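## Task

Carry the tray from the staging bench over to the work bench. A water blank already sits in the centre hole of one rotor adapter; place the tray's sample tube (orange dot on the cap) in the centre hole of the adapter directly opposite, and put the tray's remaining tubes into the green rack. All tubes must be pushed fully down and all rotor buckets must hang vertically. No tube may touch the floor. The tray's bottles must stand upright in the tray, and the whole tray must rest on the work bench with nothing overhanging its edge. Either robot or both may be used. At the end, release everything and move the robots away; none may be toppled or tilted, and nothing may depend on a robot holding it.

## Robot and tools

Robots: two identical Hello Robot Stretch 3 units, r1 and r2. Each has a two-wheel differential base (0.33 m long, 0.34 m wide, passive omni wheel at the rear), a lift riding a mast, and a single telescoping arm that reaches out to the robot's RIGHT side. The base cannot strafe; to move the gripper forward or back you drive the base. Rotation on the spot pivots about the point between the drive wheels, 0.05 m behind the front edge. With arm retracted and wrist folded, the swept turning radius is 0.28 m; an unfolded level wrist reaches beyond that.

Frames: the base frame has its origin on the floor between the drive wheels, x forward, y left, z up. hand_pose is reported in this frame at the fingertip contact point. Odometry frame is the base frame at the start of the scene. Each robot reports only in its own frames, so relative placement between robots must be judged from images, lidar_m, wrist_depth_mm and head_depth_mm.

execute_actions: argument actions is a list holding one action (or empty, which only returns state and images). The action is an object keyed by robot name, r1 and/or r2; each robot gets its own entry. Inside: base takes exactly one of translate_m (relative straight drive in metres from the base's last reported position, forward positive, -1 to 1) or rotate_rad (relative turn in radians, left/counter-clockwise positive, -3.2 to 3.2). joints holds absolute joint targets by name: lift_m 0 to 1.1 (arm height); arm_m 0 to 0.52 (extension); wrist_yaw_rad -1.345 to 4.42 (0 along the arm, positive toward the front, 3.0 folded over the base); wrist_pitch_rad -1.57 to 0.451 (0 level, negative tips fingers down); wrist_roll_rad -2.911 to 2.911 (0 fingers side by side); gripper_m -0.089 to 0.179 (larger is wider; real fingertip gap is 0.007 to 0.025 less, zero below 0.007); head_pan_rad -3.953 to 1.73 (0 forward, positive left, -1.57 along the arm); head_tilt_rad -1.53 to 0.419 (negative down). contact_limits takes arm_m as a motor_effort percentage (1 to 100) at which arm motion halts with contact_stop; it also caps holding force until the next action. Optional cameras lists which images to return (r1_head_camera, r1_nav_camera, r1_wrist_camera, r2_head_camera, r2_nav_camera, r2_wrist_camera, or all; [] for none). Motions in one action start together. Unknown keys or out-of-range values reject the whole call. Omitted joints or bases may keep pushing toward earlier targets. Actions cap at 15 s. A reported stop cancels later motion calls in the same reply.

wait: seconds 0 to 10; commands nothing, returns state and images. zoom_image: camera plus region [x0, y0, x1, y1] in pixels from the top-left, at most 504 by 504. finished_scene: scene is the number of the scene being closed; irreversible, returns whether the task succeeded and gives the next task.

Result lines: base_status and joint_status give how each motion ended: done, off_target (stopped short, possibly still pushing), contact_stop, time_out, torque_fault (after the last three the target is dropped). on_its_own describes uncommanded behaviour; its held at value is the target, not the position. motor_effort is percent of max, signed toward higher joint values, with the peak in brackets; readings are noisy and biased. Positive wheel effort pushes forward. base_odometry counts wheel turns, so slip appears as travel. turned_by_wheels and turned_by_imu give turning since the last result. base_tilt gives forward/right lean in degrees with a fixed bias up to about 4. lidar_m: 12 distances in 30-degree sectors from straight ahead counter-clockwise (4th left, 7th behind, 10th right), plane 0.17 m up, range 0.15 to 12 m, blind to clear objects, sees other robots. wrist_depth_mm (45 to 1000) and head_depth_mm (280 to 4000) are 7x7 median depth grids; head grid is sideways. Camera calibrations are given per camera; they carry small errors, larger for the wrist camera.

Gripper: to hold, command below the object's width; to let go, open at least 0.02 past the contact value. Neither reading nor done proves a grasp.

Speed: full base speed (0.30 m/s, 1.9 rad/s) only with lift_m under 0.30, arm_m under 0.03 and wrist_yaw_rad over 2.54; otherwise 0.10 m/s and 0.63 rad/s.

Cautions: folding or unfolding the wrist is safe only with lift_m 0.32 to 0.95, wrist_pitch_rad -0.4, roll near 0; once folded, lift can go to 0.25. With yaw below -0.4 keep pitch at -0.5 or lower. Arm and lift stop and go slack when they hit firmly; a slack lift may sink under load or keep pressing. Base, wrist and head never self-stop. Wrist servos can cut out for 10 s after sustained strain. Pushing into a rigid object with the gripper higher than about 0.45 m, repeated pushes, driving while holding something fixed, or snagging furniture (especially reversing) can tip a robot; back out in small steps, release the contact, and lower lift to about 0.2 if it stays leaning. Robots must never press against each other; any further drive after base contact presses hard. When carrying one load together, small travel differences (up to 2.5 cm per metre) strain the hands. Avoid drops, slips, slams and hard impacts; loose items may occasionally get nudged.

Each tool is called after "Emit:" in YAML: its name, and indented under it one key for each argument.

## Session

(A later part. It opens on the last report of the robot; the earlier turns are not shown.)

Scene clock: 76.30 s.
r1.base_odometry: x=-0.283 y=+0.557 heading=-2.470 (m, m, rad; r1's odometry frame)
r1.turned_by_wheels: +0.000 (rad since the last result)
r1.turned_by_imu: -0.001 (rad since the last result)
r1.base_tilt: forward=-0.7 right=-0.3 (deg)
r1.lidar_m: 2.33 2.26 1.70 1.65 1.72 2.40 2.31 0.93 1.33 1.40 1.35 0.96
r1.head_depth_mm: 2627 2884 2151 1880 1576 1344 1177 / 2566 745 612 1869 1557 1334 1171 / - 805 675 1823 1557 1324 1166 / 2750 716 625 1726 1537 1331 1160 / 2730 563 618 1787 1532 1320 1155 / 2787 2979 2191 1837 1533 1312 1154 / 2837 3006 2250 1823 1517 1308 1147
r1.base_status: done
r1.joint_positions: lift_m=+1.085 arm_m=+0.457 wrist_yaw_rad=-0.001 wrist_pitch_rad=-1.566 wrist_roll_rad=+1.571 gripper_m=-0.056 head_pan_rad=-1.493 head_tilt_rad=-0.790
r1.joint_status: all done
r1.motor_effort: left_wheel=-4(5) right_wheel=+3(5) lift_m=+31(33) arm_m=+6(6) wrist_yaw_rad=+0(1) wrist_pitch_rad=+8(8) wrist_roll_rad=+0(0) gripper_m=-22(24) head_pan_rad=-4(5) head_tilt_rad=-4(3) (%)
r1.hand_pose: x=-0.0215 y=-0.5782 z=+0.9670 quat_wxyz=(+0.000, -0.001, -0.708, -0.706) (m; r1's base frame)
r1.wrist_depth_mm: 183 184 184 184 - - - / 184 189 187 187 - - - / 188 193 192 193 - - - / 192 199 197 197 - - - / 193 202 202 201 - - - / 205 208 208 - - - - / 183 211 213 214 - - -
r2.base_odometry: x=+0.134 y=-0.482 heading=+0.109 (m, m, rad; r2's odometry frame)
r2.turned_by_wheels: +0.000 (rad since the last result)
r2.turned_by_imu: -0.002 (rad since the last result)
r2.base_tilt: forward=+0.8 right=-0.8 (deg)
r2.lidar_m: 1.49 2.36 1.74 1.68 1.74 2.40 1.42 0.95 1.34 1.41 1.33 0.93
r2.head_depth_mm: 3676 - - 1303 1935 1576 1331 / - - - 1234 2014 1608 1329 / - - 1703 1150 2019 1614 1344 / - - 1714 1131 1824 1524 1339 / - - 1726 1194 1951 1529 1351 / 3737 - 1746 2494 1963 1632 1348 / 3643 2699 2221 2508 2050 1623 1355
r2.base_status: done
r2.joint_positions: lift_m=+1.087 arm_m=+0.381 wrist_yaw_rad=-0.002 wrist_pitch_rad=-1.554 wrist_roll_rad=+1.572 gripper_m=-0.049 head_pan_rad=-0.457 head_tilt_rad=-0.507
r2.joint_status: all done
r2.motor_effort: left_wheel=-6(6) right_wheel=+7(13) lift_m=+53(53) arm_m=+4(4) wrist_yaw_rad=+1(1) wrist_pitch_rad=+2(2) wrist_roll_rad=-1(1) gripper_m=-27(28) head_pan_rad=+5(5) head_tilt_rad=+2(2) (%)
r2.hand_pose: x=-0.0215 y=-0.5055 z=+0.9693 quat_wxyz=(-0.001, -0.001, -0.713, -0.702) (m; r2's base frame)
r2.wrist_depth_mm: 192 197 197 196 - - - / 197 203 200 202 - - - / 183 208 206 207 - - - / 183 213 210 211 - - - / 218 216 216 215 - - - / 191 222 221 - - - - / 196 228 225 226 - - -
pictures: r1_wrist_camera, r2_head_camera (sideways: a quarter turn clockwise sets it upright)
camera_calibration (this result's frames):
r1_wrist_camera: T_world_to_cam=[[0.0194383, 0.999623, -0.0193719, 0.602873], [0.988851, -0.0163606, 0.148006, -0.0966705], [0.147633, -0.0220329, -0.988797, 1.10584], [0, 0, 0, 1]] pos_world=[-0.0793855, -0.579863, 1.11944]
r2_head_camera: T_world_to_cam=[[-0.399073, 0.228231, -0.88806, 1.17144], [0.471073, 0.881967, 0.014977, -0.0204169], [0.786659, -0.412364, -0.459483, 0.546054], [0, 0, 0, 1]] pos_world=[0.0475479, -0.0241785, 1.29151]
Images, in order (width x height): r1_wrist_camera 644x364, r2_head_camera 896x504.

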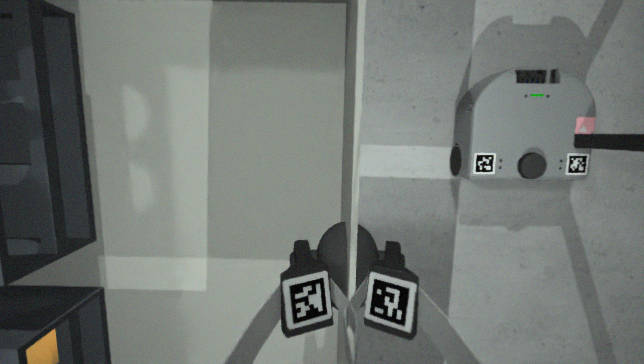

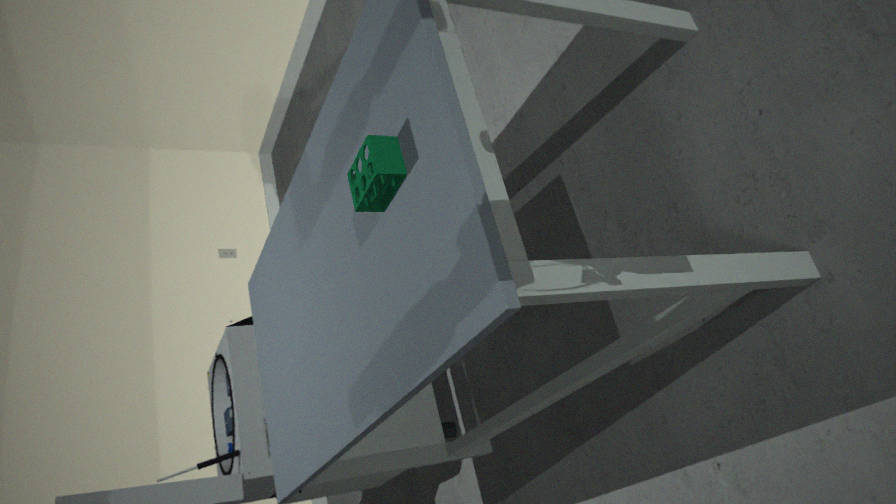

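Emit:
execute_actions:
  actions:
    - {"r1":{"base":{"translate_m":-0.7},"joints":{"arm_m":0.435}},"r2":{"base":{"translate_m":0.7}}}
  cameras: ["r1_wrist_camera","r1_nav_camera","r1_head_camera"]

Emit:
execute_actions:
  actions:
    - {"r1":{"base":{"translate_m":-0.5},"joints":{"arm_m":0.42}},"r2":{"base":{"translate_m":0.5}}}
  cameras: ["r1_wrist_camera","r1_nav_camera","r2_head_camera"]

Scene clock: 87.27 s.
r1.base_odometry: x=+0.265 y=+0.993 heading=-2.471 (m, m, rad; r1's odometry frame)
r1.turned_by_wheels: +0.000 (rad since the last result)
r1.turned_by_imu: +0.000 (rad since the last result)
r1.base_tilt: forward=-0.7 right=-0.3 (deg)
r1.lidar_m: 1.63 2.31 1.72 1.66 1.74 2.42 1.61 1.40 0.40 1.02 3.22 1.63
r1.head_depth_mm: 2619 2903 875 771 641 676 1175 / 2536 757 606 817 1453 751 1113 / - 813 614 1829 1535 1329 1148 / 2720 715 606 1710 1543 1322 1156 / 2763 553 600 1787 1535 1318 1156 / 2779 2968 2140 1824 1520 1312 1156 / 2778 2974 2258 1818 1514 1306 1151
r1.base_status: done
r1.joint_positions: lift_m=+1.085 arm_m=+0.435 wrist_yaw_rad=-0.001 wrist_pitch_rad=-1.562 wrist_roll_rad=+1.571 gripper_m=-0.056 head_pan_rad=-1.493 head_tilt_rad=-0.790
r1.joint_status: all done
r1.motor_effort: left_wheel=-2(7) right_wheel=+2(3) lift_m=+32(32) arm_m=-4(5) wrist_yaw_rad=+1(1) wrist_pitch_rad=+6(8) wrist_roll_rad=+0(0) gripper_m=-20(23) head_pan_rad=-5(5) head_tilt_rad=-4(4) (%)
r1.hand_pose: x=-0.0215 y=-0.5582 z=+0.9669 quat_wxyz=(+0.000, -0.001, -0.710, -0.704) (m; r1's base frame)
r1.wrist_depth_mm: 185 184 185 183 333 334 - / 187 189 189 188 342 343 - / 190 195 193 191 - - - / 196 198 198 198 - - - / 197 206 201 202 - - - / 207 211 207 - - - - / 186 215 214 215 - - -
r2.base_odometry: x=+0.829 y=-0.406 heading=+0.109 (m, m, rad; r2's odometry frame)
r2.turned_by_wheels: +0.000 (rad since the last result)
r2.turned_by_imu: -0.002 (rad since the last result)
r2.base_tilt: forward=+0.8 right=-0.8 (deg)
r2.lidar_m: 1.50 2.36 1.73 1.67 1.74 2.39 1.63 1.89 3.24 1.02 0.40 0.54
r2.head_depth_mm: 3717 - - 1115 835 665 596 / 3801 - - 1120 837 688 1335 / 3656 - 1694 1124 839 1522 1338 / 3493 3742 1719 1131 948 1613 1282 / 3331 3535 1724 1197 2033 1533 1349 / 3175 3371 1838 1755 1902 1625 1345 / 1729 1759 3361 2607 2047 1620 1349
r2.base_status: done
r2.joint_positions: lift_m=+1.087 arm_m=+0.381 wrist_yaw_rad=-0.002 wrist_pitch_rad=-1.554 wrist_roll_rad=+1.572 gripper_m=-0.049 head_pan_rad=-0.457 head_tilt_rad=-0.507
r2.joint_status: not commanded
r2.motor_effort: left_wheel=-5(5) right_wheel=+5(14) lift_m=+53(53) arm_m=+4(4) wrist_yaw_rad=+2(2) wrist_pitch_rad=+3(3) wrist_roll_rad=-1(1) gripper_m=-24(28) head_pan_rad=+5(5) head_tilt_rad=+2(2) (%)
r2.hand_pose: x=-0.0215 y=-0.5056 z=+0.9693 quat_wxyz=(-0.001, -0.001, -0.713, -0.701) (m; r2's base frame)
r2.wrist_depth_mm: 195 198 197 196 - - - / 197 203 200 201 - - - / 201 207 207 206 - - - / 188 212 212 212 - - - / 217 216 217 216 - - - / 196 222 222 - - - - / 197 228 225 229 407 - -
pictures: r1_head_camera (sideways: a quarter turn clockwise sets it upright), r1_nav_camera (sideways: a quarter turn counterclockwise sets it upright), r1_wrist_camera
camera_calibration (this result's frames):
r1_head_camera: T_world_to_cam=[[-0.0956482, 0.693187, -0.714383, 0.954614], [0.994967, 0.0881077, -0.0477219, 0.0573923], [0.0298625, -0.715353, -0.698125, 0.869599], [0, 0, 0, 1]] pos_world=[0.00823514, -0.0447125, 1.29179]
r1_nav_camera: T_world_to_cam=[[0.0412801, -0.70576, 0.707248, -0.880332], [-0.995309, -0.0910339, -0.032749, 0.100687], [0.0874964, -0.702578, -0.706207, 0.879166], [0, 0, 0, 1]] pos_world=[0.0596312, 0.00554604, 1.24678]
r1_wrist_camera: T_world_to_cam=[[0.0194733, 0.999516, -0.0242548, 0.58754], [0.988852, -0.0156722, 0.148077, -0.0960108], [0.147626, -0.0268679, -0.988678, 1.10336], [0, 0, 0, 1]] pos_world=[-0.0793855, -0.559115, 1.11934]
Images, in order (width x height): r1_head_camera 896x504, r1_nav_camera 672x504, r1_wrist_camera 644x364.

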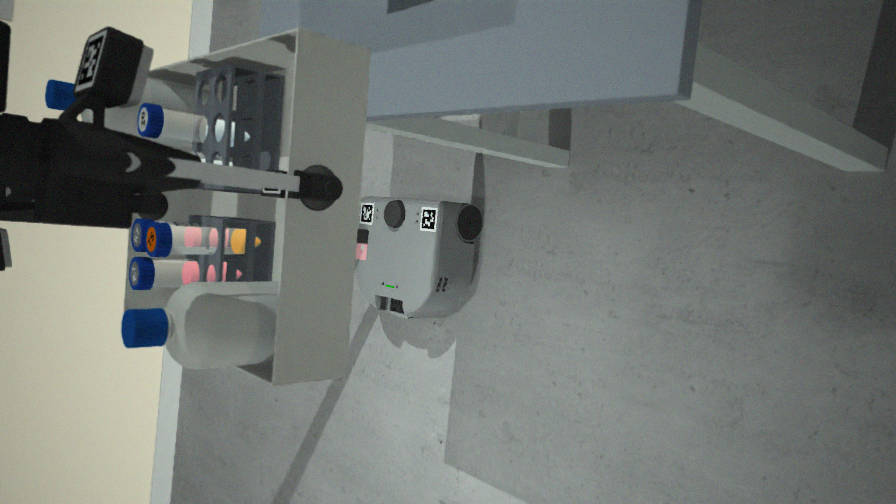

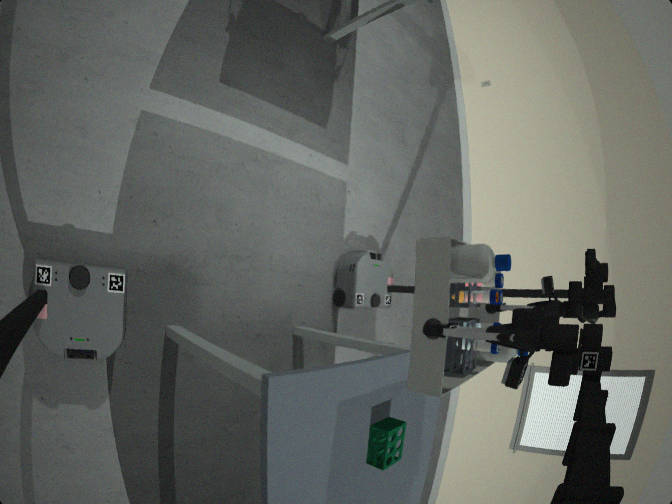

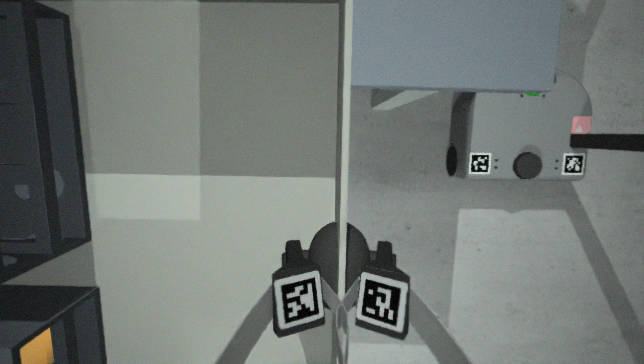

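Scene clock: 93.80 s.
r1.base_odometry: x=+0.657 y=+1.303 heading=-2.471 (m, m, rad; r1's odometry frame)
r1.turned_by_wheels: +0.000 (rad since the last result)
r1.turned_by_imu: +0.000 (rad since the last result)
r1.base_tilt: forward=-0.8 right=-0.3 (deg)
r1.lidar_m: 2.11 2.33 1.73 1.67 1.75 2.42 1.30 1.13 1.03 1.00 0.47 2.31
r1.head_depth_mm: 2623 2870 705 773 641 585 1179 / 2601 754 591 765 638 1258 1171 / - 815 649 759 633 1252 1169 / 2734 694 606 755 630 1270 1163 / 2728 545 586 750 626 1270 1155 / 2763 2984 867 746 623 1286 1152 / 2816 2985 953 739 620 1264 1093
r1.base_status: done
r1.joint_positions: lift_m=+1.085 arm_m=+0.420 wrist_yaw_rad=-0.001 wrist_pitch_rad=-1.552 wrist_roll_rad=+1.571 gripper_m=-0.056 head_pan_rad=-1.493 head_tilt_rad=-0.790
r1.joint_status: all done
r1.motor_effort: left_wheel=-2(5) right_wheel=+2(3) lift_m=+32(32) arm_m=-5(6) wrist_yaw_rad=+0(1) wrist_pitch_rad=+1(6) wrist_roll_rad=+0(0) gripper_m=-21(20) head_pan_rad=-5(5) head_tilt_rad=-4(4) (%)
r1.hand_pose: x=-0.0215 y=-0.5458 z=+0.9666 quat_wxyz=(+0.000, -0.001, -0.714, -0.701) (m; r1's base frame)
r1.wrist_depth_mm: 184 187 186 184 331 334 - / 188 190 190 190 338 340 - / 192 196 194 194 345 342 - / 195 200 198 198 357 353 - / 195 206 202 202 355 367 - / 210 210 209 - 368 372 - / 189 215 214 215 385 383 -
r2.base_odometry: x=+1.326 y=-0.352 heading=+0.109 (m, m, rad; r2's odometry frame)
r2.turned_by_wheels: +0.000 (rad since the last result)
r2.turned_by_imu: -0.002 (rad since the last result)
r2.base_tilt: forward=+0.6 right=-0.8 (deg)
r2.lidar_m: 1.78 2.36 1.73 1.67 1.74 2.38 2.13 2.33 0.39 0.38 0.39 0.54
r2.head_depth_mm: 3519 3748 - 1112 834 666 597 / 3315 3617 3756 1118 837 688 1337 / 3162 3417 1680 1127 838 1523 1334 / 3014 3244 1605 1129 946 1613 1277 / 2908 3093 1503 1191 1411 1526 1346 / 1247 1313 1479 1869 1964 1622 1347 / 2562 2705 3019 2722 2040 1637 1352
r2.base_status: done
r2.joint_positions: lift_m=+1.087 arm_m=+0.381 wrist_yaw_rad=-0.002 wrist_pitch_rad=-1.550 wrist_roll_rad=+1.572 gripper_m=-0.049 head_pan_rad=-0.457 head_tilt_rad=-0.507
r2.joint_status: not commanded
r2.motor_effort: left_wheel=-3(5) right_wheel=+3(13) lift_m=+53(53) arm_m=+3(4) wrist_yaw_rad=+1(2) wrist_pitch_rad=+1(3) wrist_roll_rad=-1(1) gripper_m=-23(24) head_pan_rad=+5(5) head_tilt_rad=+2(2) (%)
r2.hand_pose: x=-0.0215 y=-0.5067 z=+0.9692 quat_wxyz=(-0.001, -0.001, -0.714, -0.700) (m; r2's base frame)
r2.wrist_depth_mm: 195 198 196 199 343 - - / 197 203 201 202 356 350 - / 201 209 207 207 364 364 - / 190 212 212 213 373 - - / 219 218 216 216 381 - - / 198 223 222 - 387 - - / 198 227 226 228 410 - -
pictures: r1_nav_camera (sideways: a quarter turn counterclockwise sets it upright), r1_wrist_camera, r2_head_camera (sideways: a quarter turn clockwise sets it upright)
camera_calibration (this result's frames):
r1_nav_camera: T_world_to_cam=[[0.0412801, -0.70576, 0.707248, -0.880332], [-0.995309, -0.0910339, -0.032749, 0.100687], [0.0874964, -0.702578, -0.706207, 0.879166], [0, 0, 0, 1]] pos_world=[0.0596312, 0.00554604, 1.24678]
r1_wrist_camera: T_world_to_cam=[[0.0194723, 0.999227, -0.0341411, 0.584546], [0.988854, -0.0142061, 0.148211, -0.0951118], [0.147612, -0.0366466, -0.988366, 1.09785], [0, 0, 0, 1]] pos_world=[-0.079387, -0.545213, 1.11914]
r2_head_camera: T_world_to_cam=[[-0.399053, 0.228221, -0.888072, 1.17145], [0.471072, 0.881968, 0.0149779, -0.020418], [0.786669, -0.412369, -0.45946, 0.546024], [0, 0, 0, 1]] pos_world=[0.0475482, -0.0241786, 1.29151]
Images, in order (width x height): r1_nav_camera 672x504, r1_wrist_camera 644x364, r2_head_camera 896x504.

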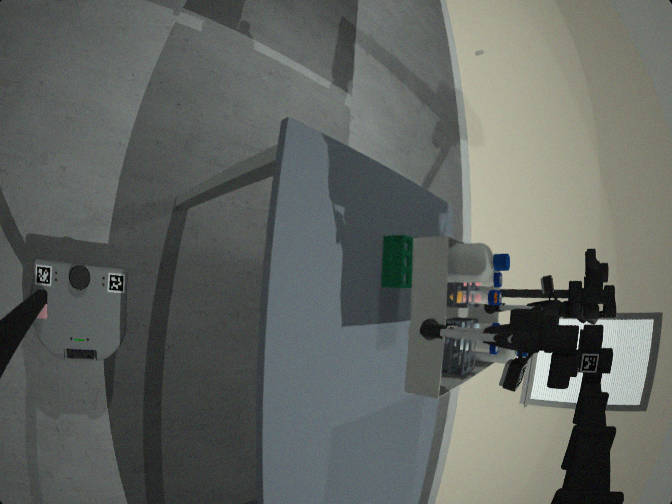

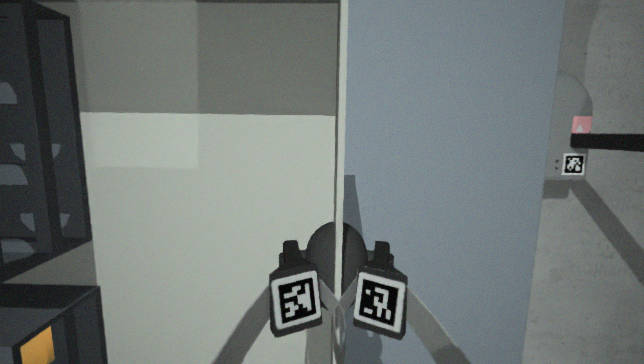

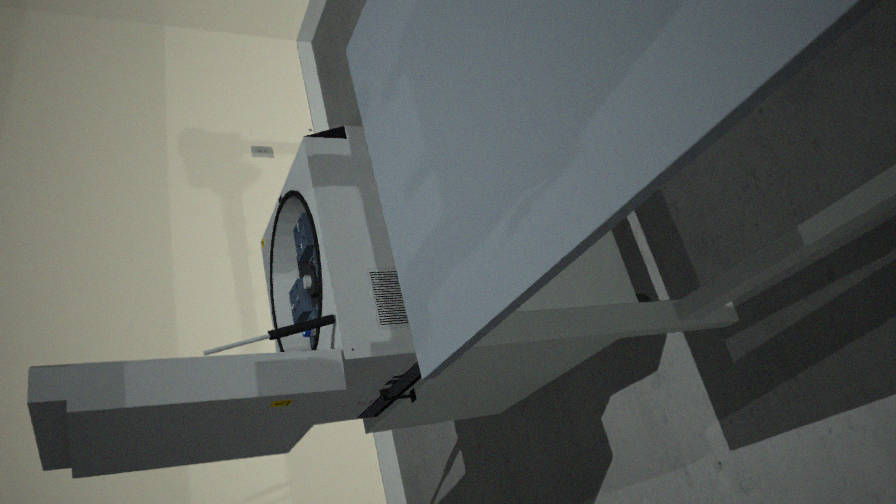

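Emit:
execute_actions:
  actions:
    - {"r1":{"base":{"translate_m":-0.5},"joints":{"arm_m":0.408}},"r2":{"base":{"translate_m":0.5}}}
  cameras: []

Emit:
execute_actions:
  actions:
    - {"r1":{"joints":{"lift_m":0.95}},"r2":{"joints":{"lift_m":0.953}}}
  cameras: ["r1_head_camera","r2_wrist_camera"]

Scene clock: 101.60 s.
r1.base_odometry: x=+1.048 y=+1.614 heading=-2.471 (m, m, rad; r1's odometry frame)
r1.turned_by_wheels: +0.000 (rad since the last result)
r1.turned_by_imu: +0.000 (rad since the last result)
r1.base_tilt: forward=-0.8 right=-0.3 (deg)
r1.lidar_m: 2.61 2.34 1.74 1.69 1.76 2.45 1.13 0.67 1.02 0.99 1.04 0.88
r1.head_depth_mm: 2646 2916 702 770 641 572 1174 / 2562 720 593 764 637 581 1174 / - 813 596 762 634 580 1168 / 2682 693 592 755 632 1249 1165 / 2724 533 574 750 626 1240 1155 / 2751 2963 865 744 623 1264 1151 / 2778 2997 922 739 619 1255 1148
r1.base_status: done
r1.joint_positions: lift_m=+1.085 arm_m=+0.408 wrist_yaw_rad=-0.001 wrist_pitch_rad=-1.549 wrist_roll_rad=+1.571 gripper_m=-0.056 head_pan_rad=-1.493 head_tilt_rad=-0.790
r1.joint_status: all done
r1.motor_effort: left_wheel=-2(5) right_wheel=+1(5) lift_m=+32(32) arm_m=-6(7) wrist_yaw_rad=+0(1) wrist_pitch_rad=-1(5) wrist_roll_rad=+0(0) gripper_m=-20(19) head_pan_rad=-5(4) head_tilt_rad=-4(4) (%)
r1.hand_pose: x=-0.0215 y=-0.5346 z=+0.9666 quat_wxyz=(+0.000, -0.001, -0.715, -0.700) (m; r1's base frame)
r1.wrist_depth_mm: 185 187 186 185 329 328 - / 189 192 190 188 345 335 - / 192 195 194 194 345 344 - / 197 201 198 199 354 352 - / 199 205 205 201 362 360 - / 209 210 209 - 372 375 - / 188 215 214 217 382 381 -
r2.base_odometry: x=+1.823 y=-0.298 heading=+0.109 (m, m, rad; r2's odometry frame)
r2.turned_by_wheels: +0.000 (rad since the last result)
r2.turned_by_imu: -0.002 (rad since the last result)
r2.base_tilt: forward=+0.8 right=-0.9 (deg)
r2.lidar_m: 2.67 2.36 1.73 1.67 1.73 2.38 2.63 0.54 0.39 0.38 0.39 0.54
r2.head_depth_mm: 2960 3229 3465 1292 834 664 597 / 2799 3044 1570 1203 836 689 1336 / 2661 2881 1592 1139 840 895 1038 / 828 890 966 1093 1179 1315 1339 / 908 970 1066 1371 1533 1576 1352 / 1177 1240 2580 2723 2036 1631 1345 / 2225 2367 2547 2650 2043 1630 1350
r2.base_status: done
r2.joint_positions: lift_m=+1.087 arm_m=+0.381 wrist_yaw_rad=-0.002 wrist_pitch_rad=-1.547 wrist_roll_rad=+1.572 gripper_m=-0.049 head_pan_rad=-0.457 head_tilt_rad=-0.507
r2.joint_status: not commanded
r2.motor_effort: left_wheel=-3(3) right_wheel=+3(10) lift_m=+53(53) arm_m=+3(3) wrist_yaw_rad=+3(2) wrist_pitch_rad=-1(5) wrist_roll_rad=-1(1) gripper_m=-22(24) head_pan_rad=+5(5) head_tilt_rad=+2(2) (%)
r2.hand_pose: x=-0.0215 y=-0.5075 z=+0.9692 quat_wxyz=(-0.001, -0.001, -0.715, -0.699) (m; r2's base frame)
r2.wrist_depth_mm: 196 198 196 198 344 - - / 198 203 202 203 353 355 - / 203 209 207 207 361 362 - / 189 212 211 212 376 - - / 221 218 216 215 385 - - / 198 221 221 - 392 - - / 198 229 225 229 405 - -
pictures: none
No camera images: the call's "cameras" was empty. Leave "cameras" out to get every camera's image.

Scene clock: 103.67 s.
r1.base_odometry: x=+1.048 y=+1.614 heading=-2.471 (m, m, rad; r1's odometry frame)
r1.turned_by_wheels: +0.000 (rad since the last result)
r1.turned_by_imu: +0.000 (rad since the last result)
r1.base_tilt: forward=-0.7 right=-0.2 (deg)
r1.lidar_m: 2.61 2.34 1.74 1.69 1.76 2.45 1.13 0.67 1.02 0.99 1.04 0.88
r1.head_depth_mm: 2562 2887 940 770 640 572 1174 / 2573 - 803 695 638 581 1171 / 760 - 809 700 634 580 1168 / 1347 2894 794 696 630 1250 1161 / 2733 2954 637 681 626 1243 1159 / 2749 2980 930 726 623 1259 1149 / 2788 2970 921 741 621 1258 1147
r1.base_status: not commanded
r1.joint_positions: lift_m=+0.950 arm_m=+0.408 wrist_yaw_rad=-0.001 wrist_pitch_rad=-1.549 wrist_roll_rad=+1.571 gripper_m=-0.056 head_pan_rad=-1.493 head_tilt_rad=-0.790
r1.joint_status: all done
r1.motor_effort: left_wheel=-3(2) right_wheel=+2(2) lift_m=+28(30) arm_m=-5(6) wrist_yaw_rad=+1(1) wrist_pitch_rad=-1(0) wrist_roll_rad=+0(0) gripper_m=-19(19) head_pan_rad=-5(5) head_tilt_rad=-4(4) (%)
r1.hand_pose: x=-0.0215 y=-0.5346 z=+0.8318 quat_wxyz=(+0.000, -0.001, -0.715, -0.700) (m; r1's base frame)
r1.wrist_depth_mm: 187 186 186 184 207 206 204 / 190 191 190 189 211 209 209 / 191 195 195 194 216 215 213 / 196 200 199 198 221 220 218 / 199 205 204 203 224 223 223 / 209 211 208 - 229 229 227 / 188 215 215 215 238 235 233
r2.base_odometry: x=+1.823 y=-0.298 heading=+0.109 (m, m, rad; r2's odometry frame)
r2.turned_by_wheels: +0.000 (rad since the last result)
r2.turned_by_imu: +0.000 (rad since the last result)
r2.base_tilt: forward=+0.9 right=-0.9 (deg)
r2.lidar_m: 2.67 2.36 1.73 1.67 1.74 2.37 2.63 0.54 0.39 0.38 0.39 0.54
r2.head_depth_mm: 2941 3242 3436 1288 832 666 597 / 2803 3011 1568 1206 838 689 1328 / 2651 2888 1588 1140 840 898 1034 / 829 891 967 1095 1178 1309 1347 / 906 968 1064 1383 1543 1572 1347 / 1173 1243 2559 2722 2047 1618 1347 / 2237 2380 2555 2645 2040 1629 1351
r2.base_status: not commanded
r2.joint_positions: lift_m=+0.953 arm_m=+0.381 wrist_yaw_rad=-0.002 wrist_pitch_rad=-1.547 wrist_roll_rad=+1.572 gripper_m=-0.049 head_pan_rad=-0.457 head_tilt_rad=-0.507
r2.joint_status: all done
r2.motor_effort: left_wheel=-3(3) right_wheel=+3(3) lift_m=+29(49) arm_m=+3(3) wrist_yaw_rad=+1(2) wrist_pitch_rad=+0(0) wrist_roll_rad=-1(1) gripper_m=-23(22) head_pan_rad=+5(5) head_tilt_rad=+2(2) (%)
r2.hand_pose: x=-0.0215 y=-0.5074 z=+0.8352 quat_wxyz=(-0.001, -0.001, -0.715, -0.699) (m; r2's base frame)
r2.wrist_depth_mm: 196 199 197 198 218 216 931 / 199 203 201 203 221 220 222 / 203 209 207 207 228 227 227 / 189 213 212 212 233 232 1000 / 220 218 217 215 241 236 - / 197 223 223 - 248 246 - / 199 229 226 228 255 251 -
pictures: r1_head_camera (sideways: a quarter turn clockwise sets it upright), r2_wrist_camera
camera_calibration (this result's frames):
r1_head_camera: T_world_to_cam=[[-0.0956482, 0.693187, -0.714383, 0.954613], [0.994967, 0.0881077, -0.0477219, 0.0573923], [0.0298625, -0.715352, -0.698125, 0.869599], [0, 0, 0, 1]] pos_world=[0.00823514, -0.0447125, 1.29179]
r2_wrist_camera: T_world_to_cam=[[-0.00106421, 0.999335, -0.036438, 0.536013], [0.988623, 0.00653204, 0.150272, -0.0645155], [0.15041, -0.0358635, -0.987973, 0.976181], [0, 0, 0, 1]] pos_world=[-0.0824752, -0.500226, 0.993667]
Images, in order (width x height): r1_head_camera 896x504, r2_wrist_camera 644x364.

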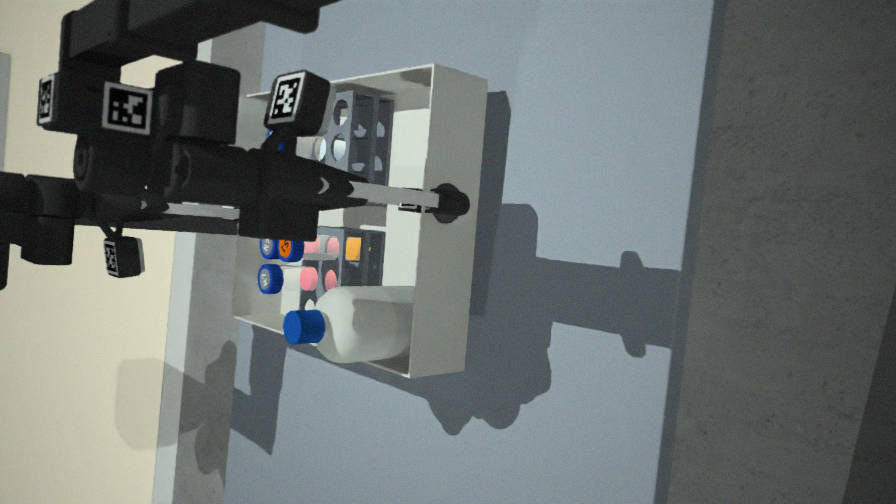

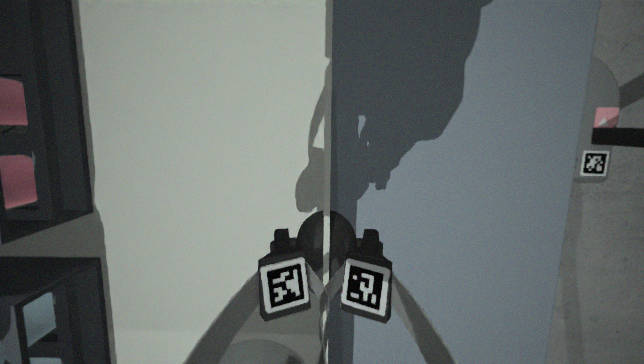

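Emit:
execute_actions:
  actions:
    - {"r1":{"joints":{"lift_m":0.933}},"r2":{"joints":{"lift_m":0.936}}}
  cameras: []

Emit:
execute_actions:
  actions:
    - {"r1":{"joints":{"gripper_m":0.06}},"r2":{"joints":{"gripper_m":0.06}}}
  cameras: []

Emit:
execute_actions:
  actions:
    - {"r1":{"joints":{"lift_m":1.1}},"r2":{"joints":{"lift_m":1.1}}}
  cameras: ["r1_wrist_camera","r2_wrist_camera"]

Emit:
execute_actions:
  actions:
    - {"r1":{"joints":{"wrist_pitch_rad":-1.3,"wrist_roll_rad":0,"arm_m":0.4}},"r2":{"joints":{"arm_m":0.2}}}
  cameras: ["r1_wrist_camera","r1_head_camera","r2_head_camera"]

Scene clock: 109.93 s.
r1.base_odometry: x=+1.048 y=+1.614 heading=-2.471 (m, m, rad; r1's odometry frame)
r1.turned_by_wheels: +0.000 (rad since the last result)
r1.turned_by_imu: +0.000 (rad since the last result)
r1.base_tilt: forward=-0.7 right=-0.2 (deg)
r1.lidar_m: 2.61 2.34 1.74 1.68 1.76 2.46 1.13 0.66 1.02 0.99 1.04 0.88
r1.head_depth_mm: 2593 - 950 771 640 572 1175 / 2597 - 846 701 637 582 1169 / 772 - 823 703 633 579 1167 / 750 2813 799 704 631 1254 1160 / 2727 2937 658 682 627 1243 1156 / 2764 2945 923 727 623 1259 1152 / 2777 2974 921 740 620 1251 1150
r1.base_status: not commanded
r1.joint_positions: lift_m=+0.933 arm_m=+0.408 wrist_yaw_rad=-0.001 wrist_pitch_rad=-1.549 wrist_roll_rad=+1.571 gripper_m=-0.056 head_pan_rad=-1.493 head_tilt_rad=-0.790
r1.joint_status: all done
r1.motor_effort: left_wheel=-2(2) right_wheel=+2(2) lift_m=+27(28) arm_m=-5(5) wrist_yaw_rad=+1(1) wrist_pitch_rad=+0(1) wrist_roll_rad=+0(0) gripper_m=-20(19) head_pan_rad=-6(5) head_tilt_rad=-3(3) (%)
r1.hand_pose: x=-0.0215 y=-0.5346 z=+0.8148 quat_wxyz=(+0.000, -0.001, -0.715, -0.700) (m; r1's base frame)
r1.wrist_depth_mm: 186 186 185 185 192 190 190 / 188 190 189 187 196 194 192 / 191 195 194 194 200 198 196 / 197 199 199 198 205 203 201 / 199 204 205 200 209 207 205 / 209 209 209 - 213 210 210 / 187 217 217 215 219 217 215
r2.base_odometry: x=+1.823 y=-0.298 heading=+0.109 (m, m, rad; r2's odometry frame)
r2.turned_by_wheels: +0.000 (rad since the last result)
r2.turned_by_imu: +0.000 (rad since the last result)
r2.base_tilt: forward=+0.7 right=-0.8 (deg)
r2.lidar_m: 2.68 2.36 1.73 1.67 1.73 2.37 2.63 0.54 0.39 0.38 0.39 0.54
r2.head_depth_mm: 2982 3219 3457 1288 834 665 597 / 2807 3043 1567 1202 838 688 1341 / 2647 2865 1587 1141 841 896 1039 / 826 892 969 1098 1183 1316 1342 / 910 971 1064 1376 1538 1575 1350 / 1180 1239 2577 2722 2038 1627 1349 / 2236 2374 2554 2647 2041 1632 1350
r2.base_status: not commanded
r2.joint_positions: lift_m=+0.936 arm_m=+0.381 wrist_yaw_rad=-0.002 wrist_pitch_rad=-1.547 wrist_roll_rad=+1.572 gripper_m=-0.049 head_pan_rad=-0.457 head_tilt_rad=-0.507
r2.joint_status: all done
r2.motor_effort: left_wheel=-3(3) right_wheel=+3(2) lift_m=+29(30) arm_m=+3(3) wrist_yaw_rad=+2(1) wrist_pitch_rad=+0(0) wrist_roll_rad=-1(1) gripper_m=-24(23) head_pan_rad=+5(5) head_tilt_rad=+2(2) (%)
r2.hand_pose: x=-0.0215 y=-0.5074 z=+0.8182 quat_wxyz=(-0.001, -0.001, -0.715, -0.699) (m; r2's base frame)
r2.wrist_depth_mm: 196 198 197 197 201 199 200 / 199 204 202 203 206 205 203 / 203 209 206 207 210 210 208 / 189 213 211 213 216 216 599 / 220 220 217 216 221 221 - / 199 226 222 - 228 227 - / 199 229 228 228 236 234 -
pictures: none
No camera images: the call's "cameras" was empty. Leave "cameras" out to get every camera's image.

Scene clock: 111.60 s.
r1.base_odometry: x=+1.048 y=+1.614 heading=-2.471 (m, m, rad; r1's odometry frame)
r1.turned_by_wheels: +0.000 (rad since the last result)
r1.turned_by_imu: +0.000 (rad since the last result)
r1.base_tilt: forward=-0.7 right=-0.2 (deg)
r1.lidar_m: 2.62 2.34 1.74 1.69 1.76 2.45 1.12 0.67 1.02 0.99 1.03 0.88
r1.head_depth_mm: 2634 - 950 773 641 574 1174 / 2599 - 859 704 637 583 1173 / 767 - 850 699 633 579 1169 / 800 2797 802 707 630 1248 1158 / 2733 2912 828 681 626 1243 1154 / 2760 2996 929 730 624 1266 1155 / 2811 2998 924 741 620 1258 1144
r1.base_status: not commanded
r1.joint_positions: lift_m=+0.933 arm_m=+0.408 wrist_yaw_rad=-0.001 wrist_pitch_rad=-1.549 wrist_roll_rad=+1.571 gripper_m=+0.060 head_pan_rad=-1.493 head_tilt_rad=-0.790
r1.joint_status: all done
r1.motor_effort: left_wheel=-2(2) right_wheel=+2(2) lift_m=+27(27) arm_m=-5(4) wrist_yaw_rad=+0(1) wrist_pitch_rad=+0(1) wrist_roll_rad=+0(0) gripper_m=+0(81) head_pan_rad=-5(4) head_tilt_rad=-3(4) (%)
r1.hand_pose: x=-0.0215 y=-0.5345 z=+0.8149 quat_wxyz=(+0.000, -0.001, -0.714, -0.700) (m; r1's base frame)
r1.wrist_depth_mm: 190 194 192 193 191 191 188 / 194 198 196 196 197 196 193 / 197 203 201 199 200 200 198 / 202 207 205 204 205 202 202 / 189 213 212 210 209 208 206 / 211 216 - 215 216 213 211 / 192 221 221 218 221 218 215
r2.base_odometry: x=+1.824 y=-0.298 heading=+0.109 (m, m, rad; r2's odometry frame)
r2.turned_by_wheels: +0.000 (rad since the last result)
r2.turned_by_imu: +0.000 (rad since the last result)
r2.base_tilt: forward=+0.7 right=-0.8 (deg)
r2.lidar_m: 2.68 2.36 1.73 1.67 1.73 2.37 2.63 0.54 0.39 0.38 0.39 0.54
r2.head_depth_mm: 2955 3249 3463 1289 830 665 596 / 2799 3049 1568 1201 839 688 1337 / 2678 2877 1594 1142 841 897 1038 / 825 891 966 1094 1181 1317 1343 / 910 971 1069 1374 1535 1585 1343 / 1182 1240 2568 2721 2037 1631 1351 / 2224 2370 2539 2642 2044 1624 1352
r2.base_status: not commanded
r2.joint_positions: lift_m=+0.936 arm_m=+0.381 wrist_yaw_rad=-0.002 wrist_pitch_rad=-1.548 wrist_roll_rad=+1.572 gripper_m=+0.060 head_pan_rad=-0.457 head_tilt_rad=-0.507
r2.joint_status: all done
r2.motor_effort: left_wheel=-3(4) right_wheel=+2(3) lift_m=+29(29) arm_m=+3(3) wrist_yaw_rad=+1(1) wrist_pitch_rad=+0(0) wrist_roll_rad=-1(1) gripper_m=+0(96) head_pan_rad=+5(5) head_tilt_rad=+2(2) (%)
r2.hand_pose: x=-0.0215 y=-0.5073 z=+0.8182 quat_wxyz=(-0.001, -0.001, -0.715, -0.699) (m; r2's base frame)
r2.wrist_depth_mm: 198 203 201 201 201 199 199 / 202 209 206 208 206 205 205 / 188 212 211 212 211 210 209 / 197 221 217 217 217 215 597 / 224 225 223 224 222 221 - / 200 232 - 230 - 226 - / 205 235 234 236 236 232 -
pictures: none
No camera images: the call's "cameras" was empty. Leave "cameras" out to get every camera's image.

Scene clock: 113.97 s.
r1.base_odometry: x=+1.048 y=+1.614 heading=-2.471 (m, m, rad; r1's odometry frame)
r1.turned_by_wheels: +0.000 (rad since the last result)
r1.turned_by_imu: +0.000 (rad since the last result)
r1.base_tilt: forward=-0.7 right=-0.3 (deg)
r1.lidar_m: 2.61 2.34 1.74 1.69 1.76 2.45 1.12 0.67 1.02 0.99 1.03 0.88
r1.head_depth_mm: 2593 2916 970 770 640 573 1176 / 2618 2899 861 705 638 581 1170 / - 2815 862 702 633 580 1165 / 2735 2888 802 707 631 1252 1162 / 2757 2955 828 681 625 1248 1158 / 2776 2961 930 727 623 1261 1154 / 2783 2988 917 743 620 1259 1145
r1.base_status: not commanded
r1.joint_positions: lift_m=+1.100 arm_m=+0.408 wrist_yaw_rad=-0.001 wrist_pitch_rad=-1.549 wrist_roll_rad=+1.571 gripper_m=+0.060 head_pan_rad=-1.493 head_tilt_rad=-0.790
r1.joint_status: all done
r1.motor_effort: left_wheel=-2(2) right_wheel=+1(2) lift_m=+26(29) arm_m=-5(5) wrist_yaw_rad=+0(1) wrist_pitch_rad=+0(0) wrist_roll_rad=+0(0) gripper_m=+1(1) head_pan_rad=-5(5) head_tilt_rad=-5(4) (%)
r1.hand_pose: x=-0.0215 y=-0.5346 z=+0.9819 quat_wxyz=(+0.000, -0.001, -0.715, -0.700) (m; r1's base frame)
r1.wrist_depth_mm: 353 355 353 348 347 345 - / 341 317 357 358 356 351 - / 260 316 364 363 360 364 - / 288 321 372 368 370 368 - / 392 355 384 380 373 380 - / 395 327 - 386 390 384 - / 348 344 265 388 397 - -
r2.base_odometry: x=+1.824 y=-0.298 heading=+0.109 (m, m, rad; r2's odometry frame)
r2.turned_by_wheels: +0.000 (rad since the last result)
r2.turned_by_imu: +0.000 (rad since the last result)
r2.base_tilt: forward=+0.6 right=-0.8 (deg)
r2.lidar_m: 2.67 2.36 1.73 1.67 1.74 2.38 2.62 0.54 0.39 0.38 0.39 0.54
r2.head_depth_mm: 2953 3220 3429 1288 833 667 596 / 2792 3058 1562 1200 835 688 1341 / 2661 2864 1592 1139 840 897 1038 / 828 891 966 1094 1182 1312 1341 / 912 971 1063 1382 1542 1579 1348 / 1183 1243 2567 2721 2042 1621 1349 / 2240 2372 2568 2637 2029 1635 1350
r2.base_status: not commanded
r2.joint_positions: lift_m=+1.099 arm_m=+0.381 wrist_yaw_rad=-0.002 wrist_pitch_rad=-1.548 wrist_roll_rad=+1.572 gripper_m=+0.060 head_pan_rad=-0.457 head_tilt_rad=-0.507
r2.joint_status: all done
r2.motor_effort: left_wheel=-3(3) right_wheel=+2(2) lift_m=+46(49) arm_m=+3(3) wrist_yaw_rad=+2(1) wrist_pitch_rad=+0(0) wrist_roll_rad=-1(1) gripper_m=+0(0) head_pan_rad=+5(4) head_tilt_rad=+2(2) (%)
r2.hand_pose: x=-0.0215 y=-0.5073 z=+0.9815 quat_wxyz=(-0.001, -0.001, -0.715, -0.699) (m; r2's base frame)
r2.wrist_depth_mm: 361 333 357 356 358 - - / 351 311 369 371 362 367 - / 377 311 374 376 379 374 - / 391 369 388 387 386 - - / 404 335 394 400 394 - - / 419 341 - 408 - - - / 386 358 273 378 419 - -
pictures: r1_wrist_camera, r2_wrist_camera
camera_calibration (this result's frames):
r1_wrist_camera: T_world_to_cam=[[0.0194598, 0.999119, -0.0371776, 0.576791], [0.988855, -0.0137434, 0.148249, -0.0969988], [0.147608, -0.0396481, -0.988251, 1.1116], [0, 0, 0, 1]] pos_world=[-0.0793874, -0.533543, 1.13436]
r2_wrist_camera: T_world_to_cam=[[-0.00187545, 0.999357, -0.0358145, 0.540567], [0.988617, 0.00724086, 0.150277, -0.0861356], [0.15044, -0.035125, -0.987995, 1.12114], [0, 0, 0, 1]] pos_world=[-0.0824956, -0.500215, 1.13999]
Images, in order (width x height): r1_wrist_camera 644x364, r2_wrist_camera 644x364.

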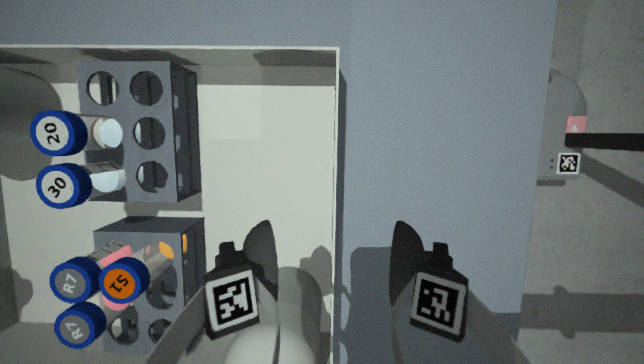

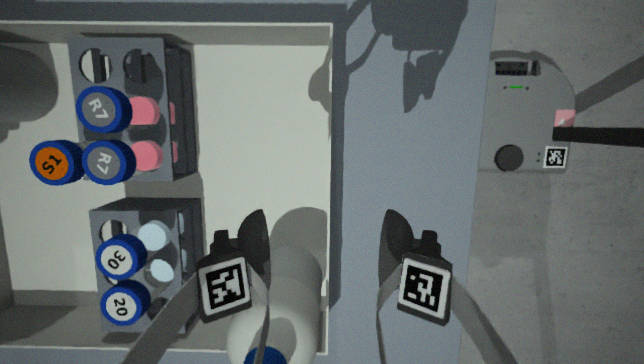

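Scene clock: 116.53 s.
r1.base_odometry: x=+1.048 y=+1.614 heading=-2.471 (m, m, rad; r1's odometry frame)
r1.turned_by_wheels: +0.000 (rad since the last result)
r1.turned_by_imu: +0.000 (rad since the last result)
r1.base_tilt: forward=-0.8 right=-0.3 (deg)
r1.lidar_m: 2.61 2.34 1.74 1.69 1.76 2.45 1.13 0.67 1.02 0.99 1.04 0.88
r1.head_depth_mm: 2624 2910 966 772 640 574 1176 / 2642 2866 860 705 639 581 1172 / - 2989 866 702 634 580 1170 / 2681 2918 802 707 629 1252 1162 / 2752 2912 827 682 627 1247 1152 / 2766 2973 926 726 623 1265 1148 / 2793 2981 923 743 620 1254 1148
r1.base_status: not commanded
r1.joint_positions: lift_m=+1.100 arm_m=+0.400 wrist_yaw_rad=-0.001 wrist_pitch_rad=-1.306 wrist_roll_rad=+0.008 gripper_m=+0.060 head_pan_rad=-1.493 head_tilt_rad=-0.790
r1.joint_status: all done
r1.motor_effort: left_wheel=-1(1) right_wheel=+1(2) lift_m=+26(26) arm_m=-5(7) wrist_yaw_rad=+0(1) wrist_pitch_rad=+3(3) wrist_roll_rad=-3(5) gripper_m=+0(1) head_pan_rad=-5(4) head_tilt_rad=-4(4) (%)
r1.hand_pose: x=-0.0217 y=-0.5891 z=+0.9850 quat_wxyz=(+0.559, +0.428, -0.564, -0.432) (m; r1's base frame)
r1.wrist_depth_mm: 404 407 412 406 378 399 399 / 405 400 279 336 336 393 397 / 395 391 335 355 333 388 390 / 396 391 384 384 382 372 385 / 388 241 286 379 377 375 372 / 376 235 - 371 370 371 367 / 366 373 365 368 366 362 360
r2.base_odometry: x=+1.824 y=-0.298 heading=+0.109 (m, m, rad; r2's odometry frame)
r2.turned_by_wheels: +0.000 (rad since the last result)
r2.turned_by_imu: +0.000 (rad since the last result)
r2.base_tilt: forward=+0.8 right=-0.8 (deg)
r2.lidar_m: 2.67 2.37 1.73 1.67 1.74 2.38 2.63 0.54 0.39 0.38 0.39 0.54
r2.head_depth_mm: 2978 3232 3435 1289 833 665 597 / 2833 3026 1564 1198 837 688 1336 / 2668 2875 1591 1141 841 898 1036 / 828 892 967 1093 1184 1312 1341 / 912 969 1068 1379 1548 1580 1346 / 1176 1240 2587 2711 2038 1627 1346 / 2220 2375 2554 2624 2052 1638 1351
r2.base_status: not commanded
r2.joint_positions: lift_m=+1.099 arm_m=+0.200 wrist_yaw_rad=+0.000 wrist_pitch_rad=-1.548 wrist_roll_rad=+1.572 gripper_m=+0.060 head_pan_rad=-0.457 head_tilt_rad=-0.507
r2.joint_status: all done
r2.motor_effort: left_wheel=-2(3) right_wheel=+2(2) lift_m=+45(46) arm_m=-1(3) wrist_yaw_rad=-1(0) wrist_pitch_rad=+0(0) wrist_roll_rad=-1(1) gripper_m=+0(0) head_pan_rad=+5(5) head_tilt_rad=+2(2) (%)
r2.hand_pose: x=-0.0215 y=-0.3268 z=+0.9815 quat_wxyz=(+0.000, -0.001, -0.715, -0.699) (m; r2's base frame)
r2.wrist_depth_mm: 363 366 363 - - - - / 372 369 372 - - - - / 379 371 382 - - - - / 393 383 393 - - - - / 407 380 395 - - - - / 303 336 - - - - - / 266 366 425 - - - -
pictures: r1_head_camera (sideways: a quarter turn clockwise sets it upright), r1_wrist_camera, r2_head_camera (sideways: a quarter turn clockwise sets it upright)
camera_calibration (this result's frames):
r1_head_camera: T_world_to_cam=[[-0.0956483, 0.693187, -0.714383, 0.954613], [0.994967, 0.0881079, -0.0477219, 0.0573923], [0.0298627, -0.715352, -0.698125, 0.869599], [0, 0, 0, 1]] pos_world=[0.00823516, -0.0447125, 1.29179]
r1_wrist_camera: T_world_to_cam=[[-0.999513, 0.0227213, -0.0213833, 0.0184984], [0.0250207, 0.993136, -0.11426, 0.732817], [0.0186404, -0.11474, -0.993221, 1.07038], [0, 0, 0, 1]] pos_world=[-0.0197985, -0.605393, 1.14725]
r2_head_camera: T_world_to_cam=[[-0.399075, 0.228169, -0.888075, 1.17145], [0.470963, 0.882026, 0.0149781, -0.0204176], [0.786723, -0.412273, -0.459454, 0.546016], [0, 0, 0, 1]] pos_world=[0.0475512, -0.0241735, 1.29152]
Images, in order (width x height): r1_head_camera 896x504, r1_wrist_camera 644x364, r2_head_camera 896x504.

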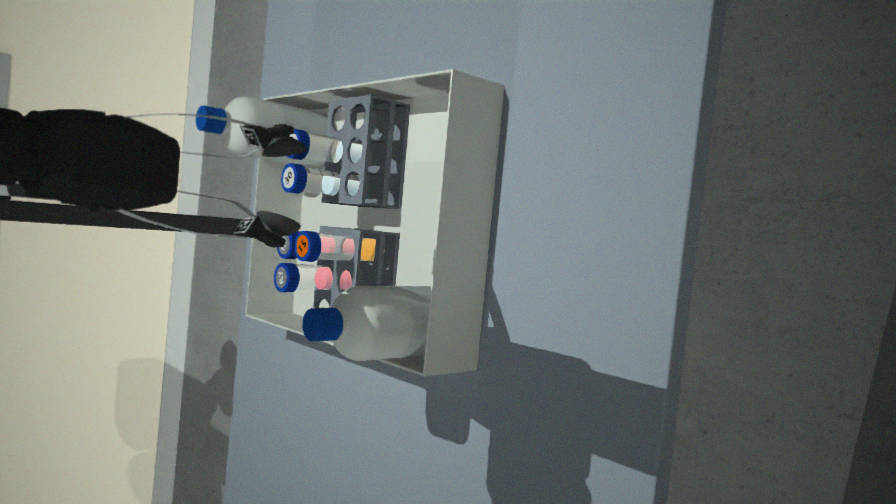

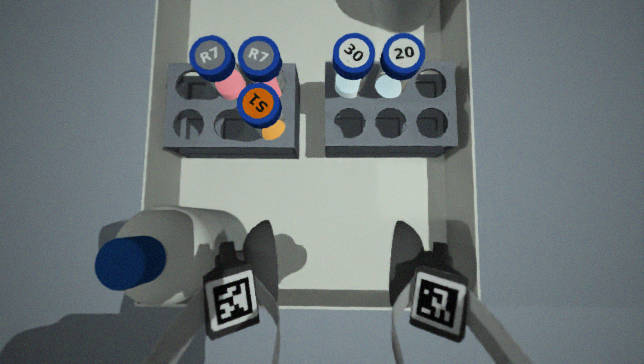

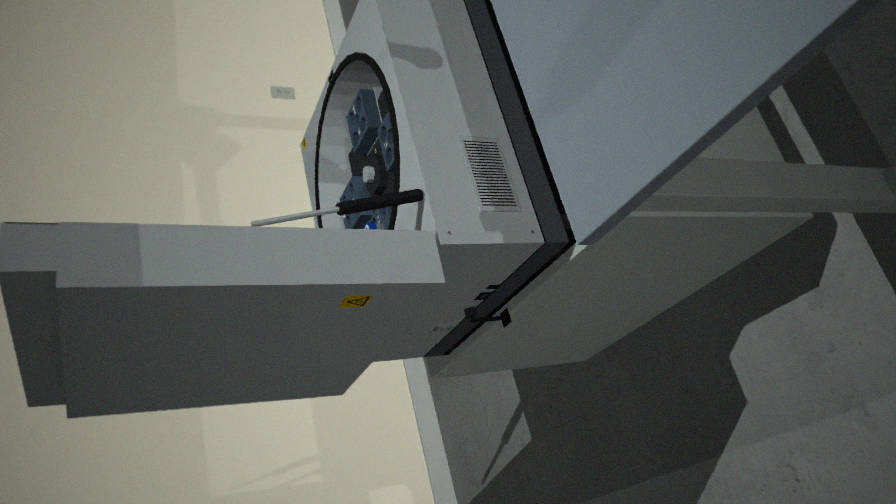

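Emit:
execute_actions:
  actions:
    - {"r1":{"base":{"translate_m":0.059},"joints":{"arm_m":0.508}},"r2":{"base":{"rotate_rad":0.35},"joints":{"arm_m":0.05}}}
  cameras: []

Emit:
execute_actions:
  actions:
    - {"r1":{"joints":{"lift_m":1.03}},"r2":{"base":{"translate_m":-0.26}}}
  cameras: ["r1_wrist_camera","r1_head_camera"]

Scene clock: 122.90 s.
r1.base_odometry: x=+1.002 y=+1.578 heading=-2.471 (m, m, rad; r1's odometry frame)
r1.turned_by_wheels: +0.000 (rad since the last result)
r1.turned_by_imu: +0.000 (rad since the last result)
r1.base_tilt: forward=-0.8 right=-0.3 (deg)
r1.lidar_m: 2.55 2.34 1.74 1.68 1.75 2.45 1.13 0.72 1.02 0.99 1.04 0.83
r1.head_depth_mm: 2640 2885 934 739 642 582 1177 / 2593 2916 824 705 638 582 1168 / - 2898 884 701 634 1247 1163 / 2701 2958 806 686 630 1251 1163 / 2757 2923 939 712 627 1249 1154 / 2777 2924 929 745 623 1263 1147 / 2801 2991 922 741 621 1259 1143
r1.base_status: done
r1.joint_positions: lift_m=+1.100 arm_m=+0.508 wrist_yaw_rad=-0.001 wrist_pitch_rad=-1.305 wrist_roll_rad=+0.007 gripper_m=+0.060 head_pan_rad=-1.493 head_tilt_rad=-0.790
r1.joint_status: all done
r1.motor_effort: left_wheel=-2(3) right_wheel=+0(4) lift_m=+26(26) arm_m=+5(4) wrist_yaw_rad=+1(1) wrist_pitch_rad=+2(3) wrist_roll_rad=-3(3) gripper_m=+1(2) head_pan_rad=-4(4) head_tilt_rad=-3(4) (%)
r1.hand_pose: x=-0.0217 y=-0.6965 z=+0.9850 quat_wxyz=(+0.559, +0.427, -0.564, -0.432) (m; r1's base frame)
r1.wrist_depth_mm: 410 412 412 380 377 251 398 / 407 397 400 397 395 287 394 / 395 399 392 389 389 384 389 / 393 382 375 262 319 318 377 / 384 383 374 319 321 318 376 / 376 376 - 371 368 361 370 / 371 368 289 362 364 332 362
r2.base_odometry: x=+1.824 y=-0.298 heading=+0.459 (m, m, rad; r2's odometry frame)
r2.turned_by_wheels: +0.350 (rad since the last result)
r2.turned_by_imu: +0.353 (rad since the last result)
r2.base_tilt: forward=+0.8 right=-0.9 (deg)
r2.lidar_m: 2.69 1.85 1.67 1.67 2.05 4.05 0.66 0.42 0.38 0.38 0.47 1.09
r2.head_depth_mm: 900 909 935 1023 1124 1138 1158 / 1197 1169 1205 1422 1461 1514 1336 / 2295 2486 2701 2679 1945 1614 1341 / 2266 2452 2672 2701 2026 1613 1343 / 2250 2415 2606 2724 2032 1618 1347 / 2200 2396 2557 2689 2040 1619 1353 / 2173 2344 2541 2665 2035 1637 1349
r2.base_status: done
r2.joint_positions: lift_m=+1.099 arm_m=+0.050 wrist_yaw_rad=+0.000 wrist_pitch_rad=-1.548 wrist_roll_rad=+1.572 gripper_m=+0.060 head_pan_rad=-0.457 head_tilt_rad=-0.507
r2.joint_status: all done
r2.motor_effort: left_wheel=-4(9) right_wheel=+3(7) lift_m=+45(46) arm_m=-1(2) wrist_yaw_rad=+0(2) wrist_pitch_rad=+0(0) wrist_roll_rad=-1(1) gripper_m=+1(0) head_pan_rad=+4(5) head_tilt_rad=+2(2) (%)
r2.hand_pose: x=-0.0215 y=-0.1768 z=+0.9815 quat_wxyz=(+0.000, -0.001, -0.715, -0.699) (m; r2's base frame)
r2.wrist_depth_mm: 364 364 - - - - - / 377 376 - - - - - / 384 382 - - - - - / 399 395 - - - - - / 410 409 - - - - - / 422 425 - - - - - / 434 433 - - - - -
pictures: none
No camera images: the call's "cameras" was empty. Leave "cameras" out to get every camera's image.

Scene clock: 126.47 s.
r1.base_odometry: x=+1.002 y=+1.578 heading=-2.471 (m, m, rad; r1's odometry frame)
r1.turned_by_wheels: +0.000 (rad since the last result)
r1.turned_by_imu: +0.000 (rad since the last result)
r1.base_tilt: forward=-0.8 right=-0.3 (deg)
r1.lidar_m: 2.55 2.34 1.74 1.69 1.76 2.45 1.14 0.72 1.03 0.99 1.04 0.83
r1.head_depth_mm: 2683 2864 933 739 639 584 1176 / 2737 2908 824 704 638 582 1175 / 2661 2841 843 702 634 1252 1164 / 2635 2945 807 687 630 1246 1161 / 2660 2906 937 712 626 1246 1153 / 2776 2945 927 745 622 1259 1151 / 2798 2959 923 739 620 1255 1146
r1.base_status: not commanded
r1.joint_positions: lift_m=+1.030 arm_m=+0.508 wrist_yaw_rad=-0.001 wrist_pitch_rad=-1.305 wrist_roll_rad=+0.007 gripper_m=+0.060 head_pan_rad=-1.493 head_tilt_rad=-0.790
r1.joint_status: all done
r1.motor_effort: left_wheel=-1(1) right_wheel=+1(1) lift_m=+22(26) arm_m=+5(5) wrist_yaw_rad=+0(1) wrist_pitch_rad=+2(2) wrist_roll_rad=-3(3) gripper_m=+1(0) head_pan_rad=-4(5) head_tilt_rad=-4(3) (%)
r1.hand_pose: x=-0.0217 y=-0.6965 z=+0.9152 quat_wxyz=(+0.559, +0.427, -0.564, -0.432) (m; r1's base frame)
r1.wrist_depth_mm: 340 336 326 328 328 228 210 / 331 331 326 325 322 288 324 / 326 322 316 320 319 317 283 / 321 314 252 194 252 190 253 / 314 314 252 190 303 250 253 / 305 305 - 299 302 301 264 / 303 303 277 296 299 295 265
r2.base_odometry: x=+1.590 y=-0.413 heading=+0.459 (m, m, rad; r2's odometry frame)
r2.turned_by_wheels: +0.000 (rad since the last result)
r2.turned_by_imu: +0.000 (rad since the last result)
r2.base_tilt: forward=+0.7 right=-0.9 (deg)
r2.lidar_m: 2.93 1.95 1.76 1.77 2.15 4.26 0.50 0.32 0.29 0.29 0.36 0.70
r2.head_depth_mm: 2561 2779 1646 1246 837 684 1302 / 987 1050 1157 1250 900 1149 1253 / 1318 1287 1348 1655 1748 1570 1310 / 2459 2636 2906 2721 2017 1617 1341 / 2452 2629 2862 2729 2030 1618 1347 / 2411 2591 2803 2738 2028 1623 1351 / 2387 2553 2788 2757 2044 1630 1355
r2.base_status: done
r2.joint_positions: lift_m=+1.099 arm_m=+0.050 wrist_yaw_rad=+0.000 wrist_pitch_rad=-1.548 wrist_roll_rad=+1.572 gripper_m=+0.060 head_pan_rad=-0.457 head_tilt_rad=-0.507
r2.joint_status: not commanded
r2.motor_effort: left_wheel=-3(9) right_wheel=+3(2) lift_m=+45(45) arm_m=-1(1) wrist_yaw_rad=+0(1) wrist_pitch_rad=+0(0) wrist_roll_rad=-1(1) gripper_m=+0(0) head_pan_rad=+5(5) head_tilt_rad=+3(2) (%)
r2.hand_pose: x=-0.0215 y=-0.1768 z=+0.9815 quat_wxyz=(+0.000, -0.001, -0.715, -0.699) (m; r2's base frame)
r2.wrist_depth_mm: 369 368 365 939 - - - / 376 377 375 - - - - / 360 383 384 - - - - / 362 395 391 - - - - / 384 409 402 - - - - / 392 421 - - - - - / 429 432 - - - - -
pictures: r1_head_camera (sideways: a quarter turn clockwise sets it upright), r1_wrist_camera
camera_calibration (this result's frames):
r1_head_camera: T_world_to_cam=[[-0.0956333, 0.693198, -0.714374, 0.954602], [0.994969, 0.0880859, -0.0477217, 0.0573921], [0.0298457, -0.715344, -0.698135, 0.869611], [0, 0, 0, 1]] pos_world=[0.00823413, -0.0447124, 1.29179]
r1_wrist_camera: T_world_to_cam=[[-0.999535, 0.0219147, -0.0211999, 0.0187185], [0.0242143, 0.993057, -0.115117, 0.832188], [0.0185299, -0.115577, -0.993126, 0.988132], [0, 0, 0, 1]] pos_world=[-0.0197511, -0.712615, 1.07754]
Images, in order (width x height): r1_head_camera 896x504, r1_wrist_camera 644x364.

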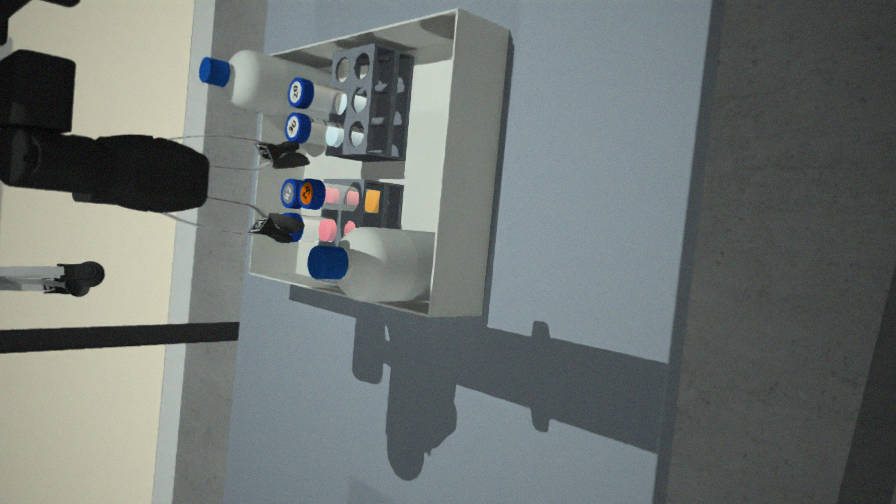

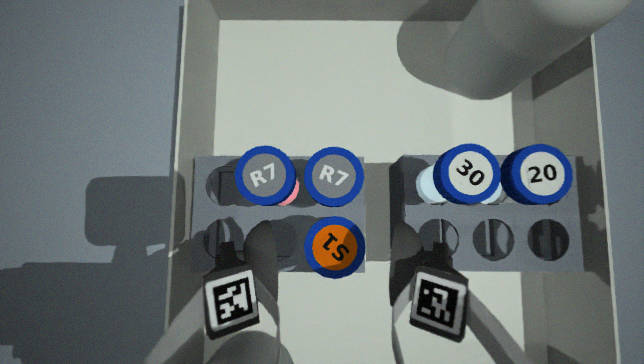

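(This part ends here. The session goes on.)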